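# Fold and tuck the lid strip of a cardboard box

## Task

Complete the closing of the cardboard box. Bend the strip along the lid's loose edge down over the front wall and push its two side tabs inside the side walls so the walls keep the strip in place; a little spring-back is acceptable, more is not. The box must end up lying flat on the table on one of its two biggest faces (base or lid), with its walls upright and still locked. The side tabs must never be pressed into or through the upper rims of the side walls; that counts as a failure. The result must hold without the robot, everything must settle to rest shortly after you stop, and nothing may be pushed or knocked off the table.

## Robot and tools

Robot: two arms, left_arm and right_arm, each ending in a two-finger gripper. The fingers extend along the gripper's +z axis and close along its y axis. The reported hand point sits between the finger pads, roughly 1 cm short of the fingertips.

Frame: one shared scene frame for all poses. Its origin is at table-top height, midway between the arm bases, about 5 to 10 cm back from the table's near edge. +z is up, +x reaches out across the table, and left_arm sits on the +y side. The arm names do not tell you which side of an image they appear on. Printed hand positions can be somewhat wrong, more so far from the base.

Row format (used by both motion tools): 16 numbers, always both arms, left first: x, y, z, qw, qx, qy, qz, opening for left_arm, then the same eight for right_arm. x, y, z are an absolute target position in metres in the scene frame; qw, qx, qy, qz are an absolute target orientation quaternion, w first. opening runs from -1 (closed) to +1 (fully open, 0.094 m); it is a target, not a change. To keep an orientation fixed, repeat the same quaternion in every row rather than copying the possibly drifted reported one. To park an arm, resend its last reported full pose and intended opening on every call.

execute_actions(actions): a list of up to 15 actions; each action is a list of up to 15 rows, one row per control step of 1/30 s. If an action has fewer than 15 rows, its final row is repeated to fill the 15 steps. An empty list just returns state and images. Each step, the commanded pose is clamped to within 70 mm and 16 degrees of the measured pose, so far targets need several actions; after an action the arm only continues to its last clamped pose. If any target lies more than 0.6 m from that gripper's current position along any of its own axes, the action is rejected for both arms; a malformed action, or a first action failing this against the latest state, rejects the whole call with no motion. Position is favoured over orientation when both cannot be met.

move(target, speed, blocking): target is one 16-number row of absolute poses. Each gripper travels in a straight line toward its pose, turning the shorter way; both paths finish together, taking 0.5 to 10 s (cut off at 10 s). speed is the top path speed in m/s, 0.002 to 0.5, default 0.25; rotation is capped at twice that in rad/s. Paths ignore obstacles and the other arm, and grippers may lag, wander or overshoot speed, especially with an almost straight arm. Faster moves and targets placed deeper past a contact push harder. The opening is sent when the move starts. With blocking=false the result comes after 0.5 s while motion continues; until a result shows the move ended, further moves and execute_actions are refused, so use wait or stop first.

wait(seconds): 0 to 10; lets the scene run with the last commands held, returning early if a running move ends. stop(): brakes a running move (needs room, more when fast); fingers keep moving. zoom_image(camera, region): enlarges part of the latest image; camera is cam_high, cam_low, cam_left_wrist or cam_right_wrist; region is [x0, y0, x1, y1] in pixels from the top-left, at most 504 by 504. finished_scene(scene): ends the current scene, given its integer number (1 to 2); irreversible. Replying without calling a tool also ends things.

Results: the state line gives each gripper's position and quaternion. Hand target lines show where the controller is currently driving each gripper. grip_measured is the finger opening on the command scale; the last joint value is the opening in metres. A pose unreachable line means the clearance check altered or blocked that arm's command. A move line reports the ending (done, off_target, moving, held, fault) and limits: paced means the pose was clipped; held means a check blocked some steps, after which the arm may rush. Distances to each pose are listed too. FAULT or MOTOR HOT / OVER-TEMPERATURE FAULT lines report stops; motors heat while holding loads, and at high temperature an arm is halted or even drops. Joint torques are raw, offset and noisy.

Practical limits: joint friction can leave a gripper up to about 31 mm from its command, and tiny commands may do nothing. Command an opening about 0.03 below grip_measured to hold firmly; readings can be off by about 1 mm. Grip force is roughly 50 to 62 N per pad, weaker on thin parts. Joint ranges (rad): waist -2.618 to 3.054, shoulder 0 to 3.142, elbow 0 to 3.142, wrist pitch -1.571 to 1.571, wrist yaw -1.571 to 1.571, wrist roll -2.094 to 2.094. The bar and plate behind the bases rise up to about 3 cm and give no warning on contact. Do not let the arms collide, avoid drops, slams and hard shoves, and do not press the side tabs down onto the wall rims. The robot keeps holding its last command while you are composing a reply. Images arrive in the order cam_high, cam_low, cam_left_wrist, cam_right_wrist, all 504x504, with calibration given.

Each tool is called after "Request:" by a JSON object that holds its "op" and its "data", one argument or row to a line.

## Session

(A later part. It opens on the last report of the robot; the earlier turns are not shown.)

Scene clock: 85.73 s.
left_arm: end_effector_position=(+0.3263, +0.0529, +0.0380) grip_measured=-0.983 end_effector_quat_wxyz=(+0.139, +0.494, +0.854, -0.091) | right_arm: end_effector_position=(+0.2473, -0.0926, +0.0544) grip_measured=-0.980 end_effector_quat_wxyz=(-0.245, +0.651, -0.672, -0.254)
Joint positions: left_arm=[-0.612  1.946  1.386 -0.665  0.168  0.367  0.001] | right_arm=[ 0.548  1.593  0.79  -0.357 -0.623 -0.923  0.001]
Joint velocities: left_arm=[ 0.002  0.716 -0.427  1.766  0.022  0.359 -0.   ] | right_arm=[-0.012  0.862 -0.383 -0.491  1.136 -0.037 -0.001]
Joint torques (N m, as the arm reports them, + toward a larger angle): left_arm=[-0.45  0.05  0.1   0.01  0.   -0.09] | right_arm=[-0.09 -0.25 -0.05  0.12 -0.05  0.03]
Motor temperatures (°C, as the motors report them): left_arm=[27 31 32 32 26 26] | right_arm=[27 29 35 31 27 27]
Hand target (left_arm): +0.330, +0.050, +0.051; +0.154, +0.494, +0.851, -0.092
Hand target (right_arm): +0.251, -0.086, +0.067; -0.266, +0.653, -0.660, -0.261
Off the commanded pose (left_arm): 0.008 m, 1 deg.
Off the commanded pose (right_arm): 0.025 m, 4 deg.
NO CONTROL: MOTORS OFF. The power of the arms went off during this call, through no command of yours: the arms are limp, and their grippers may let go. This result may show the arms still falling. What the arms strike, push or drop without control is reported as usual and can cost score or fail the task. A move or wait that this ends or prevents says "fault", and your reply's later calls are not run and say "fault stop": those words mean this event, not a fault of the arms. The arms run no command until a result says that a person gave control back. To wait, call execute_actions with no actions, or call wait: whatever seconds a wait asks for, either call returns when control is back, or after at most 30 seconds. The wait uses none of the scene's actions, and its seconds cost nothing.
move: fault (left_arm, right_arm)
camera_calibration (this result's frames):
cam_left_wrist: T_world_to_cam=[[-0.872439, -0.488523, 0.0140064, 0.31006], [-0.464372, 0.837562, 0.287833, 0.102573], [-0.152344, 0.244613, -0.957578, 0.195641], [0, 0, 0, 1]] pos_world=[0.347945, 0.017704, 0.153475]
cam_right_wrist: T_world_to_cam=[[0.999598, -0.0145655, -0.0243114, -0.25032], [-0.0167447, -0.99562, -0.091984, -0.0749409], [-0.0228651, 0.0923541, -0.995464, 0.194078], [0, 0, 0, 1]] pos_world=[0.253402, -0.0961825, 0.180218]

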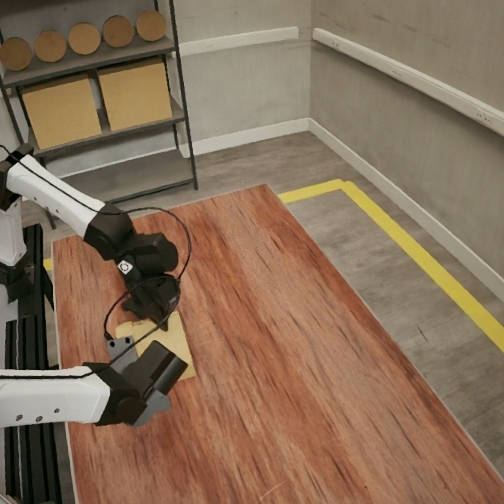

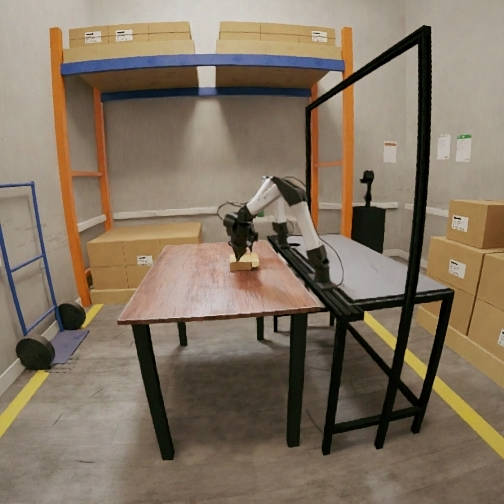

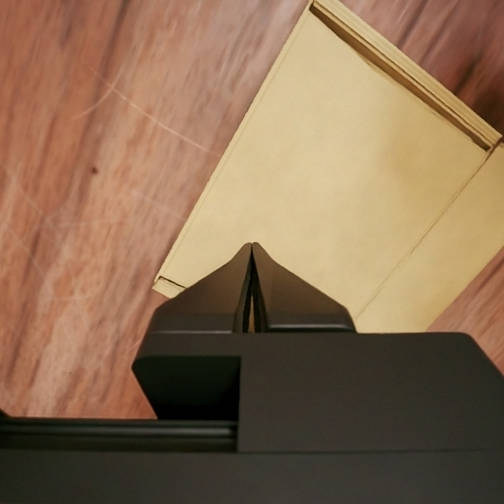

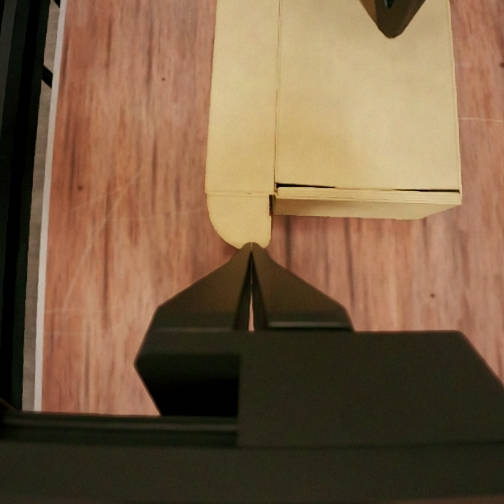

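Request:
{"op": "wait", "data": {
  "seconds": 10
}}

Scene clock: 101.00 s.
left_arm: end_effector_position=(+0.4372, +0.1322, +0.0427) grip_measured=-0.984 end_effector_quat_wxyz=(-0.036, +0.026, +0.718, -0.694) | right_arm: end_effector_position=(+0.2179, -0.0775, +0.0205) grip_measured=-0.982 end_effector_quat_wxyz=(-0.322, +0.606, -0.508, -0.521)
Joint positions: left_arm=[-0.043  2.488  1.588 -0.256  1.583 -0.409  0.001] | right_arm=[ 0.417  2.054  0.759 -0.104 -1.319 -1.272  0.001]
Joint velocities: left_arm=[-0.007  0.002 -0.007 -0.037 -0.081 -0.037 -0.001] | right_arm=[-0.007  0.007  0.002 -0.081  0.081 -0.022 -0.002]
Joint torques (N m, as the arm reports them, + toward a larger angle): left_arm=[-0.39  0.1   0.2  -0.01 -0.01 -0.1 ] | right_arm=[-0.15 -0.06  0.19  0.12 -0.02  0.09]
Motor temperatures (°C, as the motors report them): left_arm=[27 29 31 30 26 26] | right_arm=[27 28 33 30 27 27]
Hand target (left_arm): +0.437, +0.132, +0.043; -0.036, +0.026, +0.718, -0.694
Hand target (right_arm): +0.218, -0.078, +0.020; -0.322, +0.606, -0.508, -0.521
Off the commanded pose (left_arm): 0.136 m, 94 deg.
Off the commanded pose (right_arm): 0.026 m, 34 deg.
NO CONTROL, STILL: no person has given control back yet. Call execute_actions with no actions, or call wait, again.
ARM HIT: the right arm struck itself hard. The hit stopped nothing, but it can cost score.
wait: 0.00 of 10 s (a fault stop came first)
camera_calibration (this result's frames):
cam_left_wrist: T_world_to_cam=[[0.00419598, -0.0348887, 0.999382, -0.0397846], [-0.756097, 0.653943, 0.0260039, 0.249242], [-0.654446, -0.755739, -0.0236353, 0.509483], [0, 0, 0, 1]] pos_world=[0.522047, 0.220658, 0.0453206]
cam_right_wrist: T_world_to_cam=[[0.949276, 0.284161, -0.134636, -0.185156], [0.139536, -0.764387, -0.629478, -0.0686693], [-0.281788, 0.578762, -0.765265, 0.247616], [0, 0, 0, 1]] pos_world=[0.255121, -0.143187, 0.121337]

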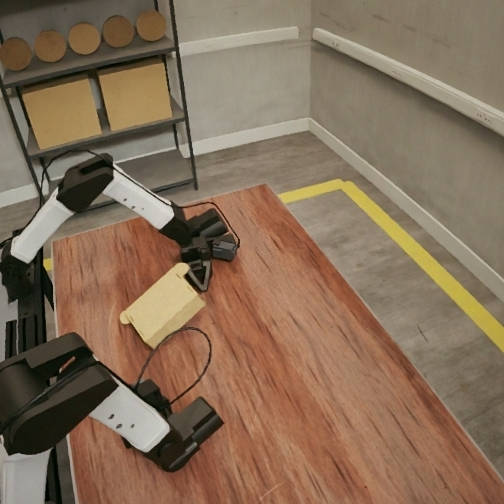

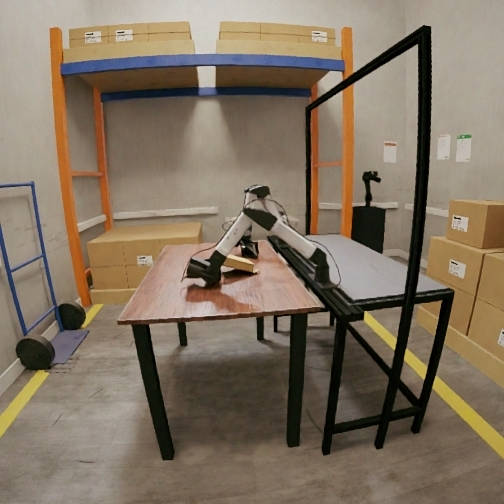

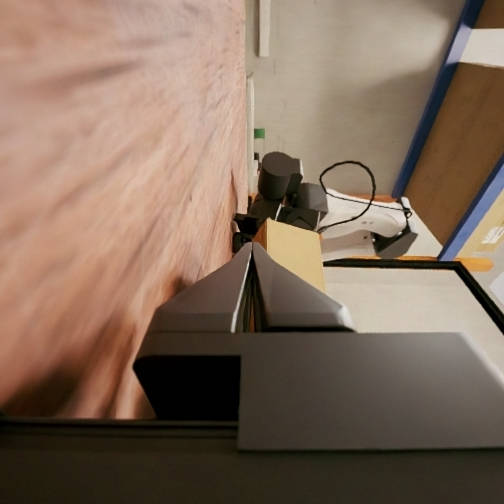

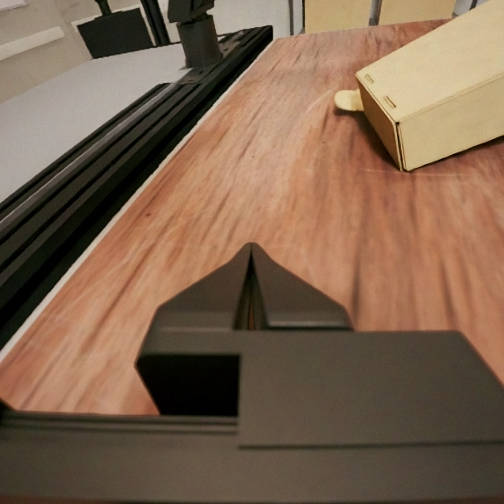

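The box got flipped onto its lid. Waiting for control.

Request:
{"op": "wait", "data": {
  "seconds": 10
}}

Scene clock: 116.53 s.
left_arm: end_effector_position=(+0.4372, +0.1322, +0.0427) grip_measured=-0.984 end_effector_quat_wxyz=(-0.036, +0.026, +0.718, -0.694) | right_arm: end_effector_position=(+0.2179, -0.0775, +0.0205) grip_measured=-0.982 end_effector_quat_wxyz=(-0.322, +0.606, -0.508, -0.521)
Joint positions: left_arm=[-0.043  2.488  1.588 -0.256  1.583 -0.409  0.001] | right_arm=[ 0.417  2.054  0.759 -0.104 -1.319 -1.272  0.001]
Joint velocities: left_arm=[ 0.007  0.017  0.007 -0.007 -0.066 -0.051  0.   ] | right_arm=[-0.007 -0.017 -0.012 -0.037 -0.037 -0.081 -0.001]
Joint torques (N m, as the arm reports them, + toward a larger angle): left_arm=[-0.42  0.03  0.21 -0.02 -0.01 -0.1 ] | right_arm=[-0.04 -0.04  0.13  0.12 -0.02  0.07]
Motor temperatures (°C, as the motors report them): left_arm=[27 28 30 30 26 26] | right_arm=[27 27 32 30 27 27]
Hand target (left_arm): +0.437, +0.132, +0.043; -0.036, +0.026, +0.718, -0.694
Hand target (right_arm): +0.218, -0.078, +0.020; -0.322, +0.606, -0.508, -0.521
Off the commanded pose (left_arm): 0.136 m, 94 deg.
Off the commanded pose (right_arm): 0.026 m, 34 deg.
NO CONTROL, STILL: no person has given control back yet. Call execute_actions with no actions, or call wait, again.
wait: 0.00 of 10 s (a fault stop came first)
camera_calibration (this result's frames):
cam_left_wrist: T_world_to_cam=[[0.00419598, -0.0348887, 0.999382, -0.0397846], [-0.756097, 0.653943, 0.0260039, 0.249242], [-0.654446, -0.755739, -0.0236353, 0.509483], [0, 0, 0, 1]] pos_world=[0.522047, 0.220658, 0.0453206]
cam_right_wrist: T_world_to_cam=[[0.949276, 0.284161, -0.134636, -0.185156], [0.139536, -0.764387, -0.629478, -0.0686693], [-0.281788, 0.578762, -0.765265, 0.247616], [0, 0, 0, 1]] pos_world=[0.255121, -0.143187, 0.121337]

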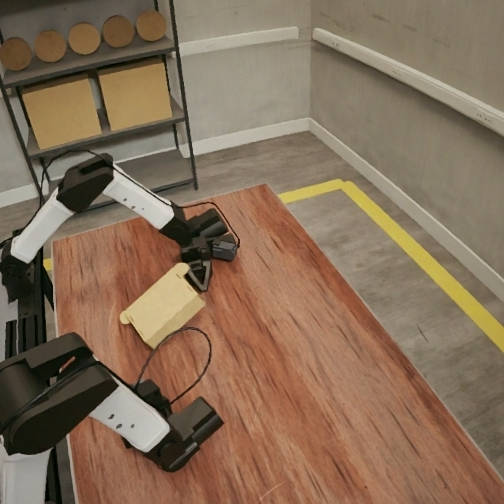

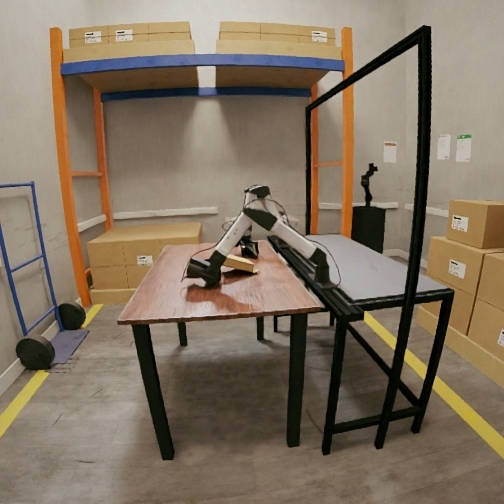

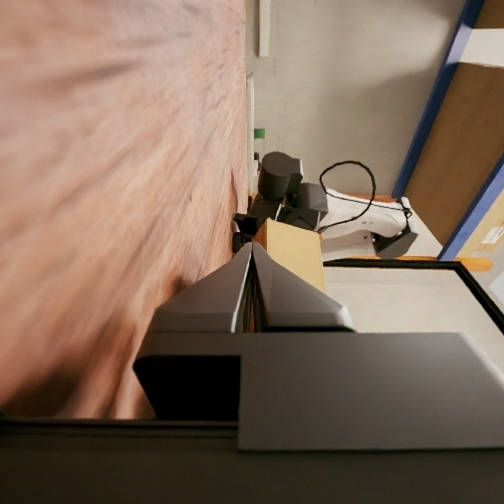

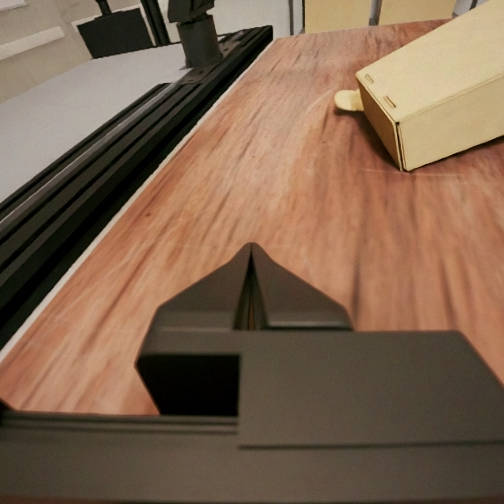

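Request:
{"op": "wait", "data": {
  "seconds": 10
}}

Scene clock: 131.80 s.
left_arm: end_effector_position=(+0.4372, +0.1322, +0.0427) grip_measured=-0.984 end_effector_quat_wxyz=(-0.036, +0.026, +0.718, -0.694) | right_arm: end_effector_position=(+0.2179, -0.0775, +0.0205) grip_measured=-0.982 end_effector_quat_wxyz=(-0.322, +0.606, -0.508, -0.521)
Joint positions: left_arm=[-0.043  2.488  1.588 -0.256  1.583 -0.409  0.001] | right_arm=[ 0.417  2.054  0.759 -0.104 -1.319 -1.272  0.001]
Joint velocities: left_arm=[ 0.017  0.002 -0.007 -0.022 -0.051 -0.037  0.002] | right_arm=[ 0.002 -0.007  0.002 -0.022 -0.007  0.007 -0.002]
Joint torques (N m, as the arm reports them, + toward a larger angle): left_arm=[-0.44  0.1   0.18 -0.01 -0.01 -0.1 ] | right_arm=[-0.01 -0.24  0.33  0.13 -0.01  0.04]
Motor temperatures (°C, as the motors report them): left_arm=[27 27 29 30 26 26] | right_arm=[27 26 31 29 27 27]
Hand target (left_arm): +0.437, +0.132, +0.043; -0.036, +0.026, +0.718, -0.694
Hand target (right_arm): +0.218, -0.078, +0.020; -0.322, +0.606, -0.508, -0.521
Off the commanded pose (left_arm): 0.136 m, 94 deg.
Off the commanded pose (right_arm): 0.026 m, 34 deg.
NO CONTROL, STILL: no person has given control back yet. Call execute_actions with no actions, or call wait, again.
wait: 0.00 of 10 s (a fault stop came first)
camera_calibration (this result's frames):
cam_left_wrist: T_world_to_cam=[[0.00419598, -0.0348887, 0.999382, -0.0397846], [-0.756097, 0.653943, 0.0260039, 0.249242], [-0.654446, -0.755739, -0.0236353, 0.509483], [0, 0, 0, 1]] pos_world=[0.522047, 0.220658, 0.0453206]
cam_right_wrist: T_world_to_cam=[[0.949276, 0.284161, -0.134636, -0.185156], [0.139536, -0.764387, -0.629478, -0.0686693], [-0.281788, 0.578762, -0.765265, 0.247616], [0, 0, 0, 1]] pos_world=[0.255121, -0.143187, 0.121337]

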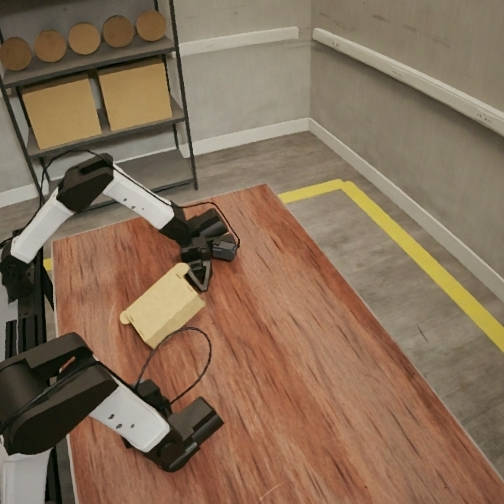

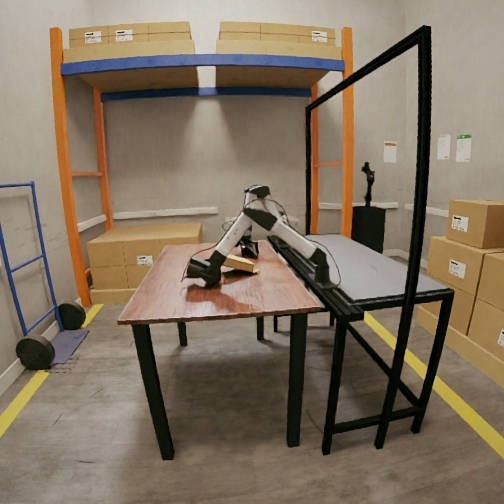

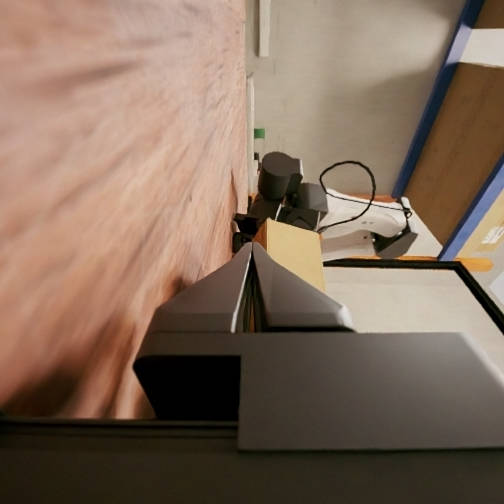

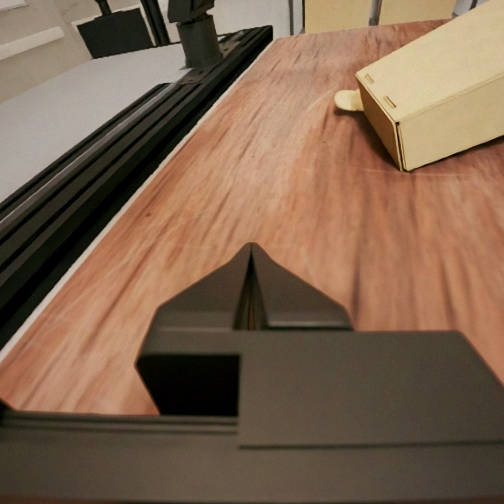

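Request:
{"op": "wait", "data": {
  "seconds": 10
}}

Scene clock: 148.03 s.
left_arm: end_effector_position=(+0.4372, +0.1322, +0.0427) grip_measured=-0.984 end_effector_quat_wxyz=(-0.036, +0.026, +0.718, -0.694) | right_arm: end_effector_position=(+0.2179, -0.0775, +0.0205) grip_measured=-0.982 end_effector_quat_wxyz=(-0.322, +0.606, -0.508, -0.521)
Joint positions: left_arm=[-0.043  2.488  1.588 -0.256  1.583 -0.409  0.001] | right_arm=[ 0.417  2.054  0.759 -0.104 -1.319 -1.272  0.001]
Joint velocities: left_arm=[-0.017 -0.002 -0.007 -0.037 -0.037  0.022  0.   ] | right_arm=[-0.012 -0.002  0.002 -0.051  0.007 -0.051 -0.   ]
Joint torques (N m, as the arm reports them, + toward a larger angle): left_arm=[-0.45  0.05  0.19 -0.03 -0.02 -0.1 ] | right_arm=[-0.22 -0.26  0.22  0.1  -0.04  0.06]
Motor temperatures (°C, as the motors report them): left_arm=[27 27 29 30 26 26] | right_arm=[27 26 31 29 27 27]
Hand target (left_arm): +0.437, +0.132, +0.043; -0.036, +0.026, +0.718, -0.694
Hand target (right_arm): +0.218, -0.078, +0.020; -0.322, +0.606, -0.508, -0.521
Off the commanded pose (left_arm): 0.136 m, 94 deg.
Off the commanded pose (right_arm): 0.026 m, 34 deg.
NO CONTROL, STILL: no person has given control back yet. Call execute_actions with no actions, or call wait, again.
wait: 0.00 of 10 s (a fault stop came first)
camera_calibration (this result's frames):
cam_left_wrist: T_world_to_cam=[[0.00419598, -0.0348887, 0.999382, -0.0397846], [-0.756097, 0.653943, 0.0260039, 0.249242], [-0.654446, -0.755739, -0.0236353, 0.509483], [0, 0, 0, 1]] pos_world=[0.522047, 0.220658, 0.0453206]
cam_right_wrist: T_world_to_cam=[[0.949276, 0.284161, -0.134636, -0.185156], [0.139536, -0.764387, -0.629478, -0.0686693], [-0.281788, 0.578762, -0.765265, 0.247616], [0, 0, 0, 1]] pos_world=[0.255121, -0.143187, 0.121337]

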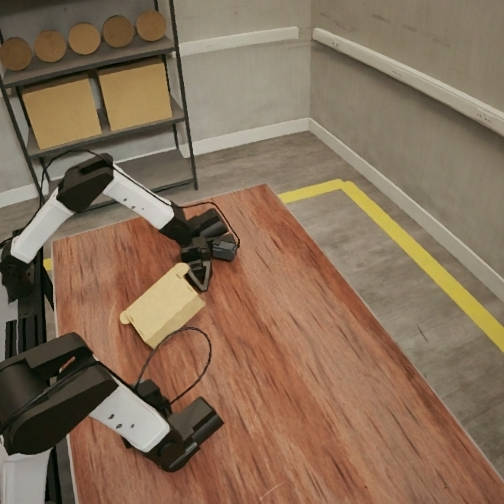

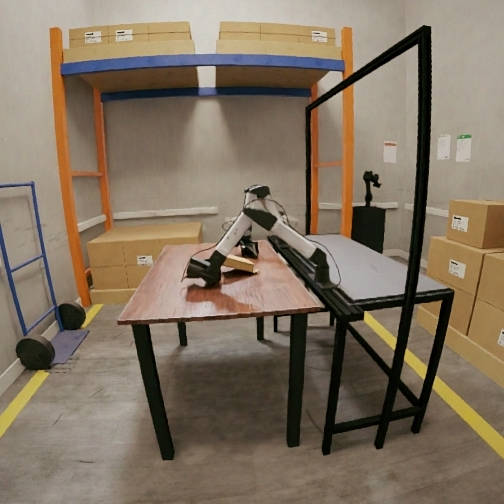

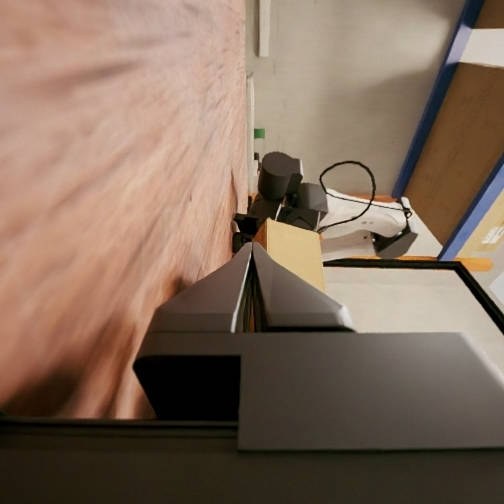

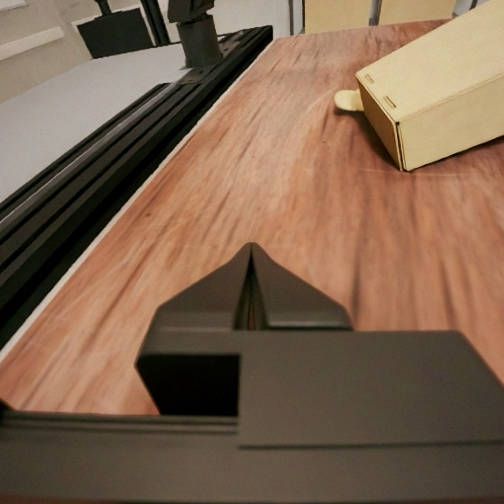

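Request:
{"op": "wait", "data": {
  "seconds": 10
}}

Scene clock: 154.13 s.
left_arm: end_effector_position=(+0.4372, +0.1322, +0.0427) grip_measured=-0.984 end_effector_quat_wxyz=(-0.036, +0.026, +0.718, -0.694) | right_arm: end_effector_position=(+0.2179, -0.0775, +0.0205) grip_measured=-0.982 end_effector_quat_wxyz=(-0.322, +0.606, -0.508, -0.521)
Joint positions: left_arm=[-0.043  2.488  1.588 -0.256  1.583 -0.409  0.001] | right_arm=[ 0.417  2.054  0.759 -0.104 -1.319 -1.272  0.001]
Joint velocities: left_arm=[-0.002  0.007 -0.002  0.081 -0.051 -0.066 -0.001] | right_arm=[-0.002 -0.002  0.002 -0.11   0.007 -0.022  0.   ]
Joint torques (N m, as the arm reports them, + toward a larger angle): left_arm=[-0.46  0.04  0.22 -0.02 -0.01 -0.1 ] | right_arm=[-0.15 -0.05  0.22  0.16 -0.04  0.05]
Motor temperatures (°C, as the motors report them): left_arm=[27 27 28 30 26 26] | right_arm=[27 26 30 29 27 27]
Hand target (left_arm): +0.437, +0.132, +0.043; -0.036, +0.026, +0.718, -0.694
Hand target (right_arm): +0.218, -0.078, +0.020; -0.322, +0.606, -0.508, -0.521
Off the commanded pose (left_arm): 0.136 m, 94 deg.
Off the commanded pose (right_arm): 0.026 m, 34 deg.
CONTROL GIVEN BACK BY A PERSON. The power is on again. The arms and their grippers hold where they came to rest, not your last command. Their grippers do not squeeze until commanded. The arms may rest on the table, on a part or against the robot's own body, stand at a joint limit or lie folded up, and parts may have moved. Move slowly at first; if an arm does not follow, try another direction. Commands run again from your next reply on.
wait: 0.00 of 10 s (a fault stop came first)
camera_calibration (this result's frames):
cam_left_wrist: T_world_to_cam=[[0.00419598, -0.0348887, 0.999382, -0.0397846], [-0.756097, 0.653943, 0.0260039, 0.249242], [-0.654446, -0.755739, -0.0236353, 0.509483], [0, 0, 0, 1]] pos_world=[0.522047, 0.220658, 0.0453206]
cam_right_wrist: T_world_to_cam=[[0.949276, 0.284161, -0.134636, -0.185156], [0.139536, -0.764387, -0.629478, -0.0686693], [-0.281788, 0.578762, -0.765265, 0.247616], [0, 0, 0, 1]] pos_world=[0.255121, -0.143187, 0.121337]

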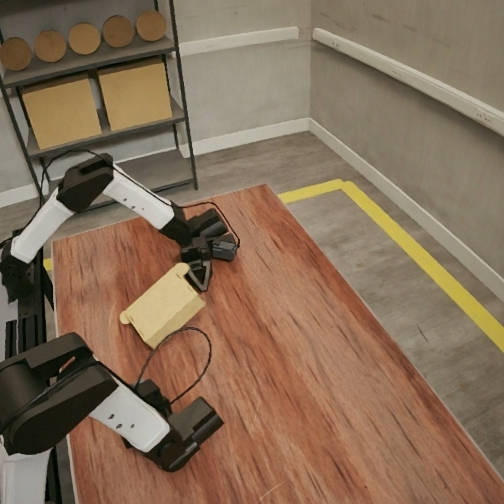

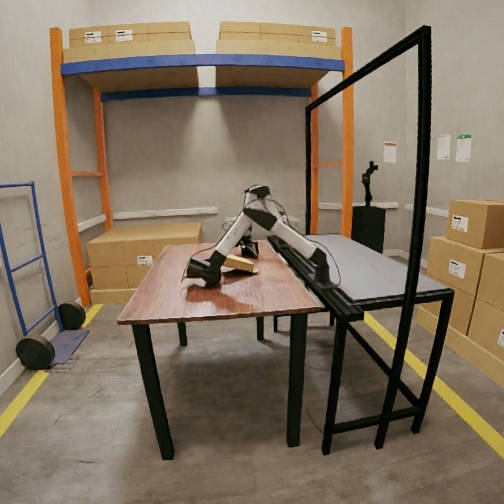

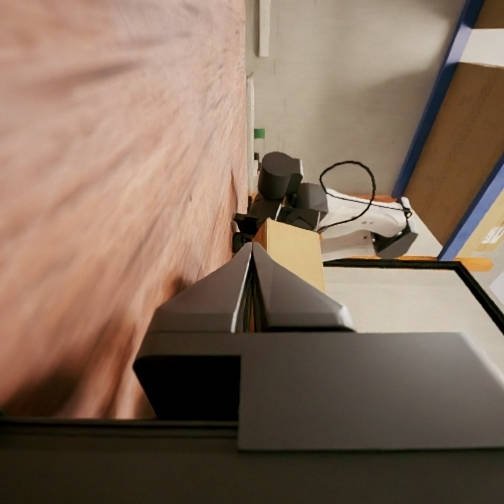

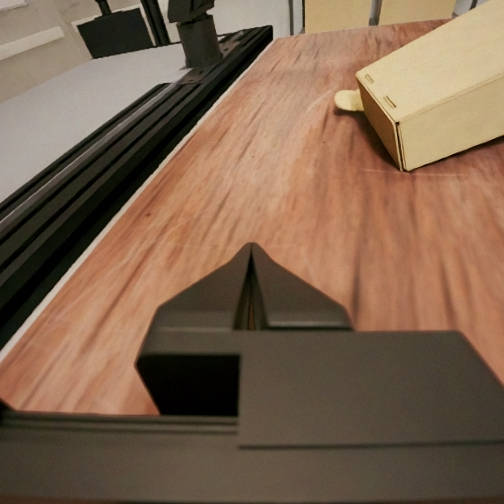

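Request:
{"op": "move", "data": {
  "target": [0.47,0.22,0.05,-0.036,0.026,0.718,-0.694,-1, 0.22,-0.12,0.10,0.271,-0.653,0.653,0.271,-1],
  "speed": 0.03
}}

Scene clock: 166.07 s.
left_arm: end_effector_position=(+0.4681, +0.2126, +0.0495) grip_measured=-0.984 end_effector_quat_wxyz=(+0.031, -0.030, +0.719, -0.694) | right_arm: end_effector_position=(+0.2138, -0.1226, +0.0899) grip_measured=-0.982 end_effector_quat_wxyz=(-0.258, +0.651, -0.656, -0.280)
Joint positions: left_arm=[ 0.132  2.482  1.591 -0.254  1.584 -0.409  0.001] | right_arm=[ 0.462  1.371  0.721 -0.557 -0.719 -1.029  0.001]
Joint velocities: left_arm=[ 0.022  0.007 -0.022  0.037 -0.051 -0.066 -0.   ] | right_arm=[-0.012 -0.002  0.012 -0.022 -0.007 -0.022 -0.001]
Joint torques (N m, as the arm reports them, + toward a larger angle): left_arm=[  0.89 -14.43   5.74   0.82   0.47  -0.06] | right_arm=[ 0.5  -5.57  9.77  0.97 -0.4   0.12]
Motor temperatures (°C, as the motors report them): left_arm=[27 36 29 30 26 26] | right_arm=[27 28 31 30 27 27]
Hand target (left_arm): +0.469, +0.219, +0.050; +0.033, -0.039, +0.719, -0.693
Hand target (right_arm): +0.220, -0.119, +0.103; -0.270, +0.654, -0.652, -0.272
Off the commanded pose (left_arm): 0.008 m, 10 deg.
Off the commanded pose (right_arm): 0.012 m, 2 deg.
CONTROL GIVEN BACK BY A PERSON, as an earlier result said. Commands run again.
joint sent to its limit (left arm) — the command would take joint 5 (wrist yaw) past its upper limit, so that joint was sent only as far as its limit.
move: off_target (left_arm, right_arm)
camera_calibration (this result's frames):
cam_left_wrist: T_world_to_cam=[[-0.00834981, -0.0373635, 0.999267, -0.0375775], [-0.858604, 0.512499, 0.0119883, 0.298577], [-0.512571, -0.857875, -0.0363597, 0.546574], [0, 0, 0, 1]] pos_world=[0.536204, 0.314468, 0.0538438]
cam_right_wrist: T_world_to_cam=[[0.999388, 0.0136599, -0.0322024, -0.212205], [0.00862711, -0.988414, -0.151534, -0.101354], [-0.0338992, 0.151164, -0.987927, 0.240323], [0, 0, 0, 1]] pos_world=[0.221096, -0.133609, 0.215229]

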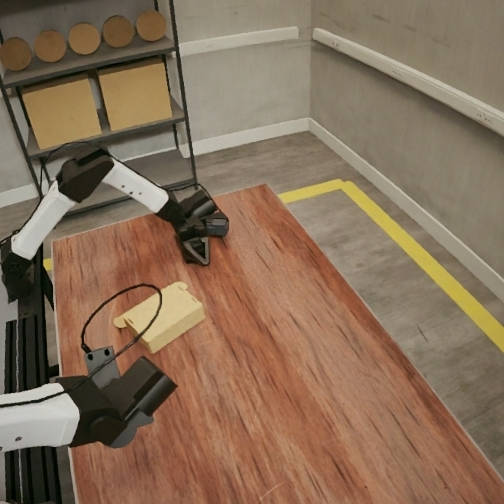

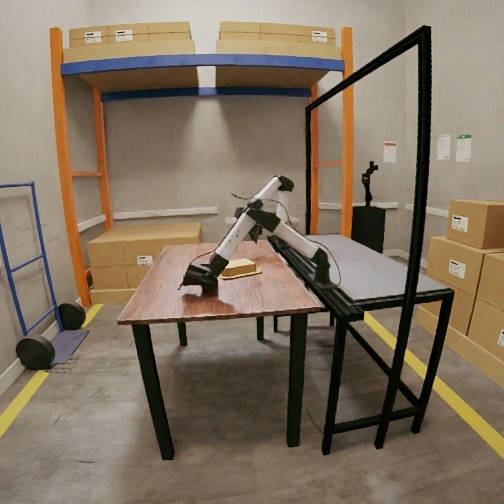

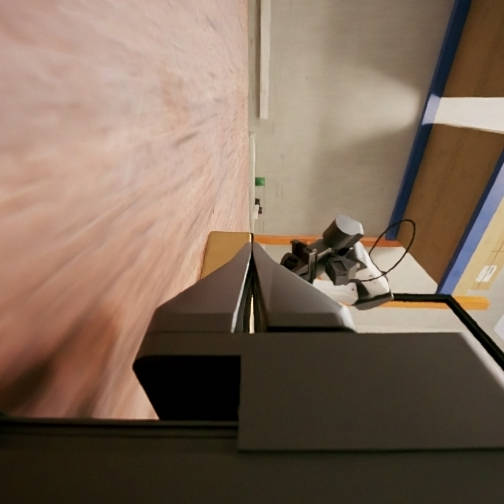

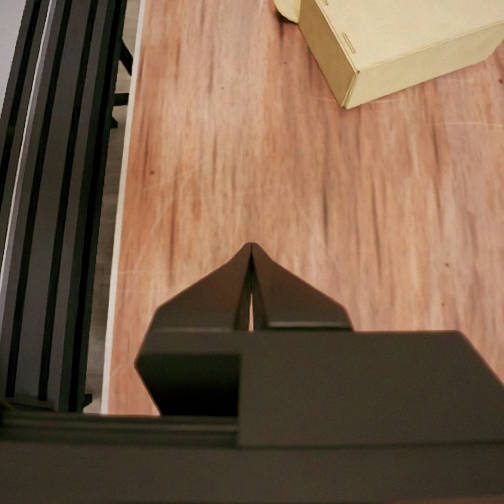

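Request:
{"op": "move", "data": {
  "target": [0.27,0.22,0.13,0.39,0.40,0.80,-0.2,-1, 0.22,-0.12,0.10,0.271,-0.653,0.653,0.271,-1],
  "speed": 0.15
}}

Scene clock: 175.30 s.
left_arm: end_effector_position=(+0.2754, +0.2150, +0.1325) grip_measured=-0.984 end_effector_quat_wxyz=(+0.389, +0.397, +0.805, -0.208) | right_arm: end_effector_position=(+0.2136, -0.1231, +0.0895) grip_measured=-0.982 end_effector_quat_wxyz=(-0.256, +0.651, -0.658, -0.280)
Joint positions: left_arm=[ 0.003  1.117  0.637 -0.377  0.712  0.598  0.001] | right_arm=[ 0.462  1.371  0.721 -0.56  -0.717 -1.028  0.001]
Joint velocities: left_arm=[-0.002 -0.002 -0.002 -0.051 -0.051 -0.051  0.001] | right_arm=[ 0.002 -0.002 -0.012 -0.095  0.066  0.066  0.   ]
Joint torques (N m, as the arm reports them, + toward a larger angle): left_arm=[-0.93 -4.9   6.29  1.49  0.13 -0.04] | right_arm=[ 0.11 -5.84  8.87  1.08 -0.36  0.09]
Motor temperatures (°C, as the motors report them): left_arm=[27 40 30 31 26 26] | right_arm=[27 28 33 30 27 27]
Hand target (left_arm): +0.272, +0.215, +0.131; +0.392, +0.401, +0.803, -0.200
Hand target (right_arm): +0.220, -0.120, +0.100; -0.271, +0.653, -0.653, -0.271
Off the commanded pose (left_arm): 0.008 m, 1 deg.
Off the commanded pose (right_arm): 0.013 m, 2 deg.
move: off_target (right_arm)
camera_calibration (this result's frames):
cam_left_wrist: T_world_to_cam=[[-0.803863, -0.59454, 0.0180367, 0.346868], [-0.574216, 0.767758, -0.284294, 0.0370101], [0.155177, -0.238891, -0.958567, 0.258041], [0, 0, 0, 1]] pos_world=[0.260044, 0.239456, 0.251615]
cam_right_wrist: T_world_to_cam=[[0.99934, 0.0115724, -0.03443, -0.212085], [0.00634119, -0.988917, -0.148334, -0.101725], [-0.035765, 0.148018, -0.988338, 0.239999], [0, 0, 0, 1]] pos_world=[0.221174, -0.133667, 0.214809]

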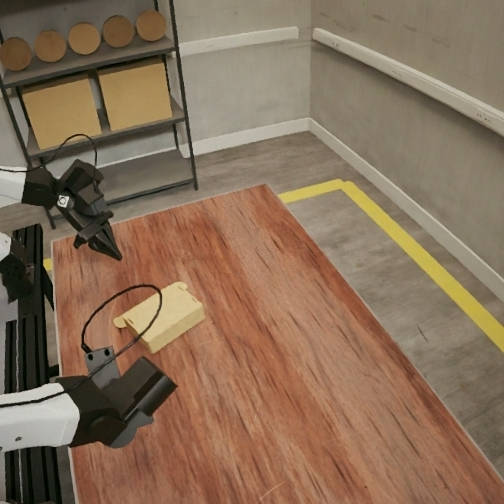

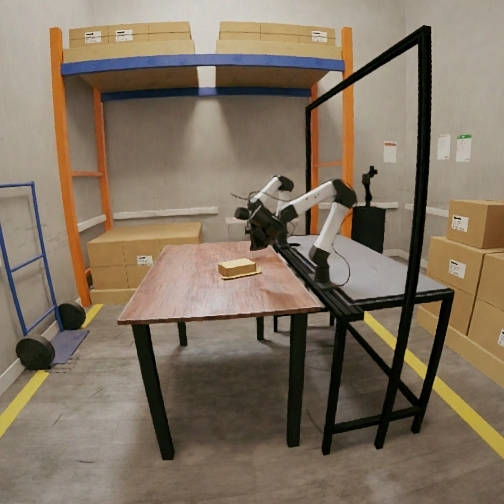

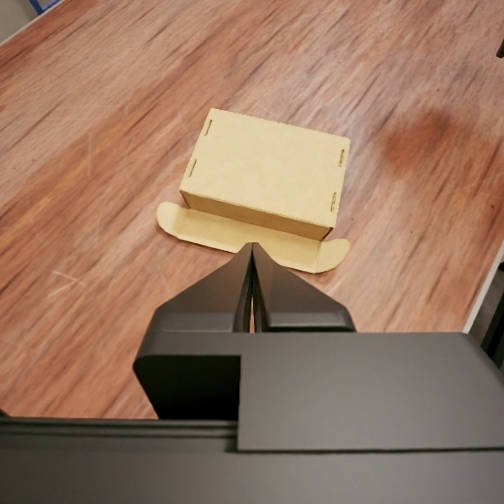

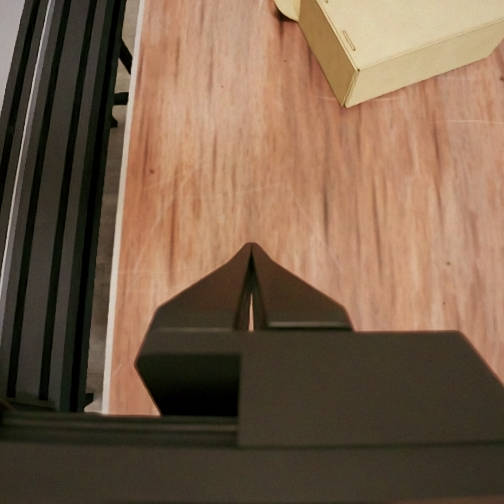

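Request:
{"op": "zoom_image", "data": {
  "camera": "cam_left_wrist",
  "region": [140, 90, 370, 290]
}}

Request:
{"op": "zoom_image", "data": {
  "camera": "cam_low",
  "region": [205, 250, 275, 290]
}}

Region (140, 90, 370, 290) of cam_left_wrist's 504x504 image, scaled by 2.191, with more detail than that image has; it fills the top 438 rows of this view, and the rest is white.

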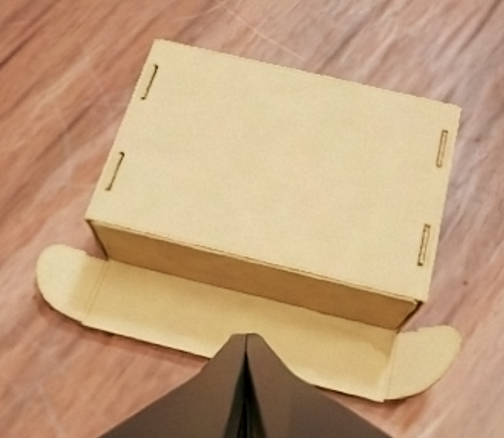

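Region (205, 250, 275, 290) of cam_low's 504x504 image, scaled by 7.200, with more detail than that image has; it fills the top 288 rows of this view, and the rest is white.

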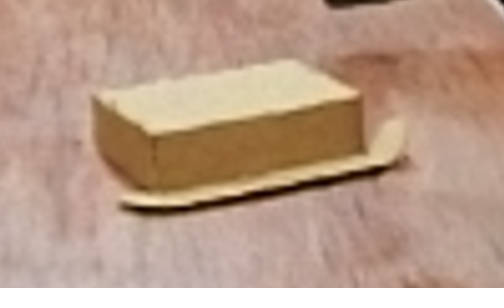

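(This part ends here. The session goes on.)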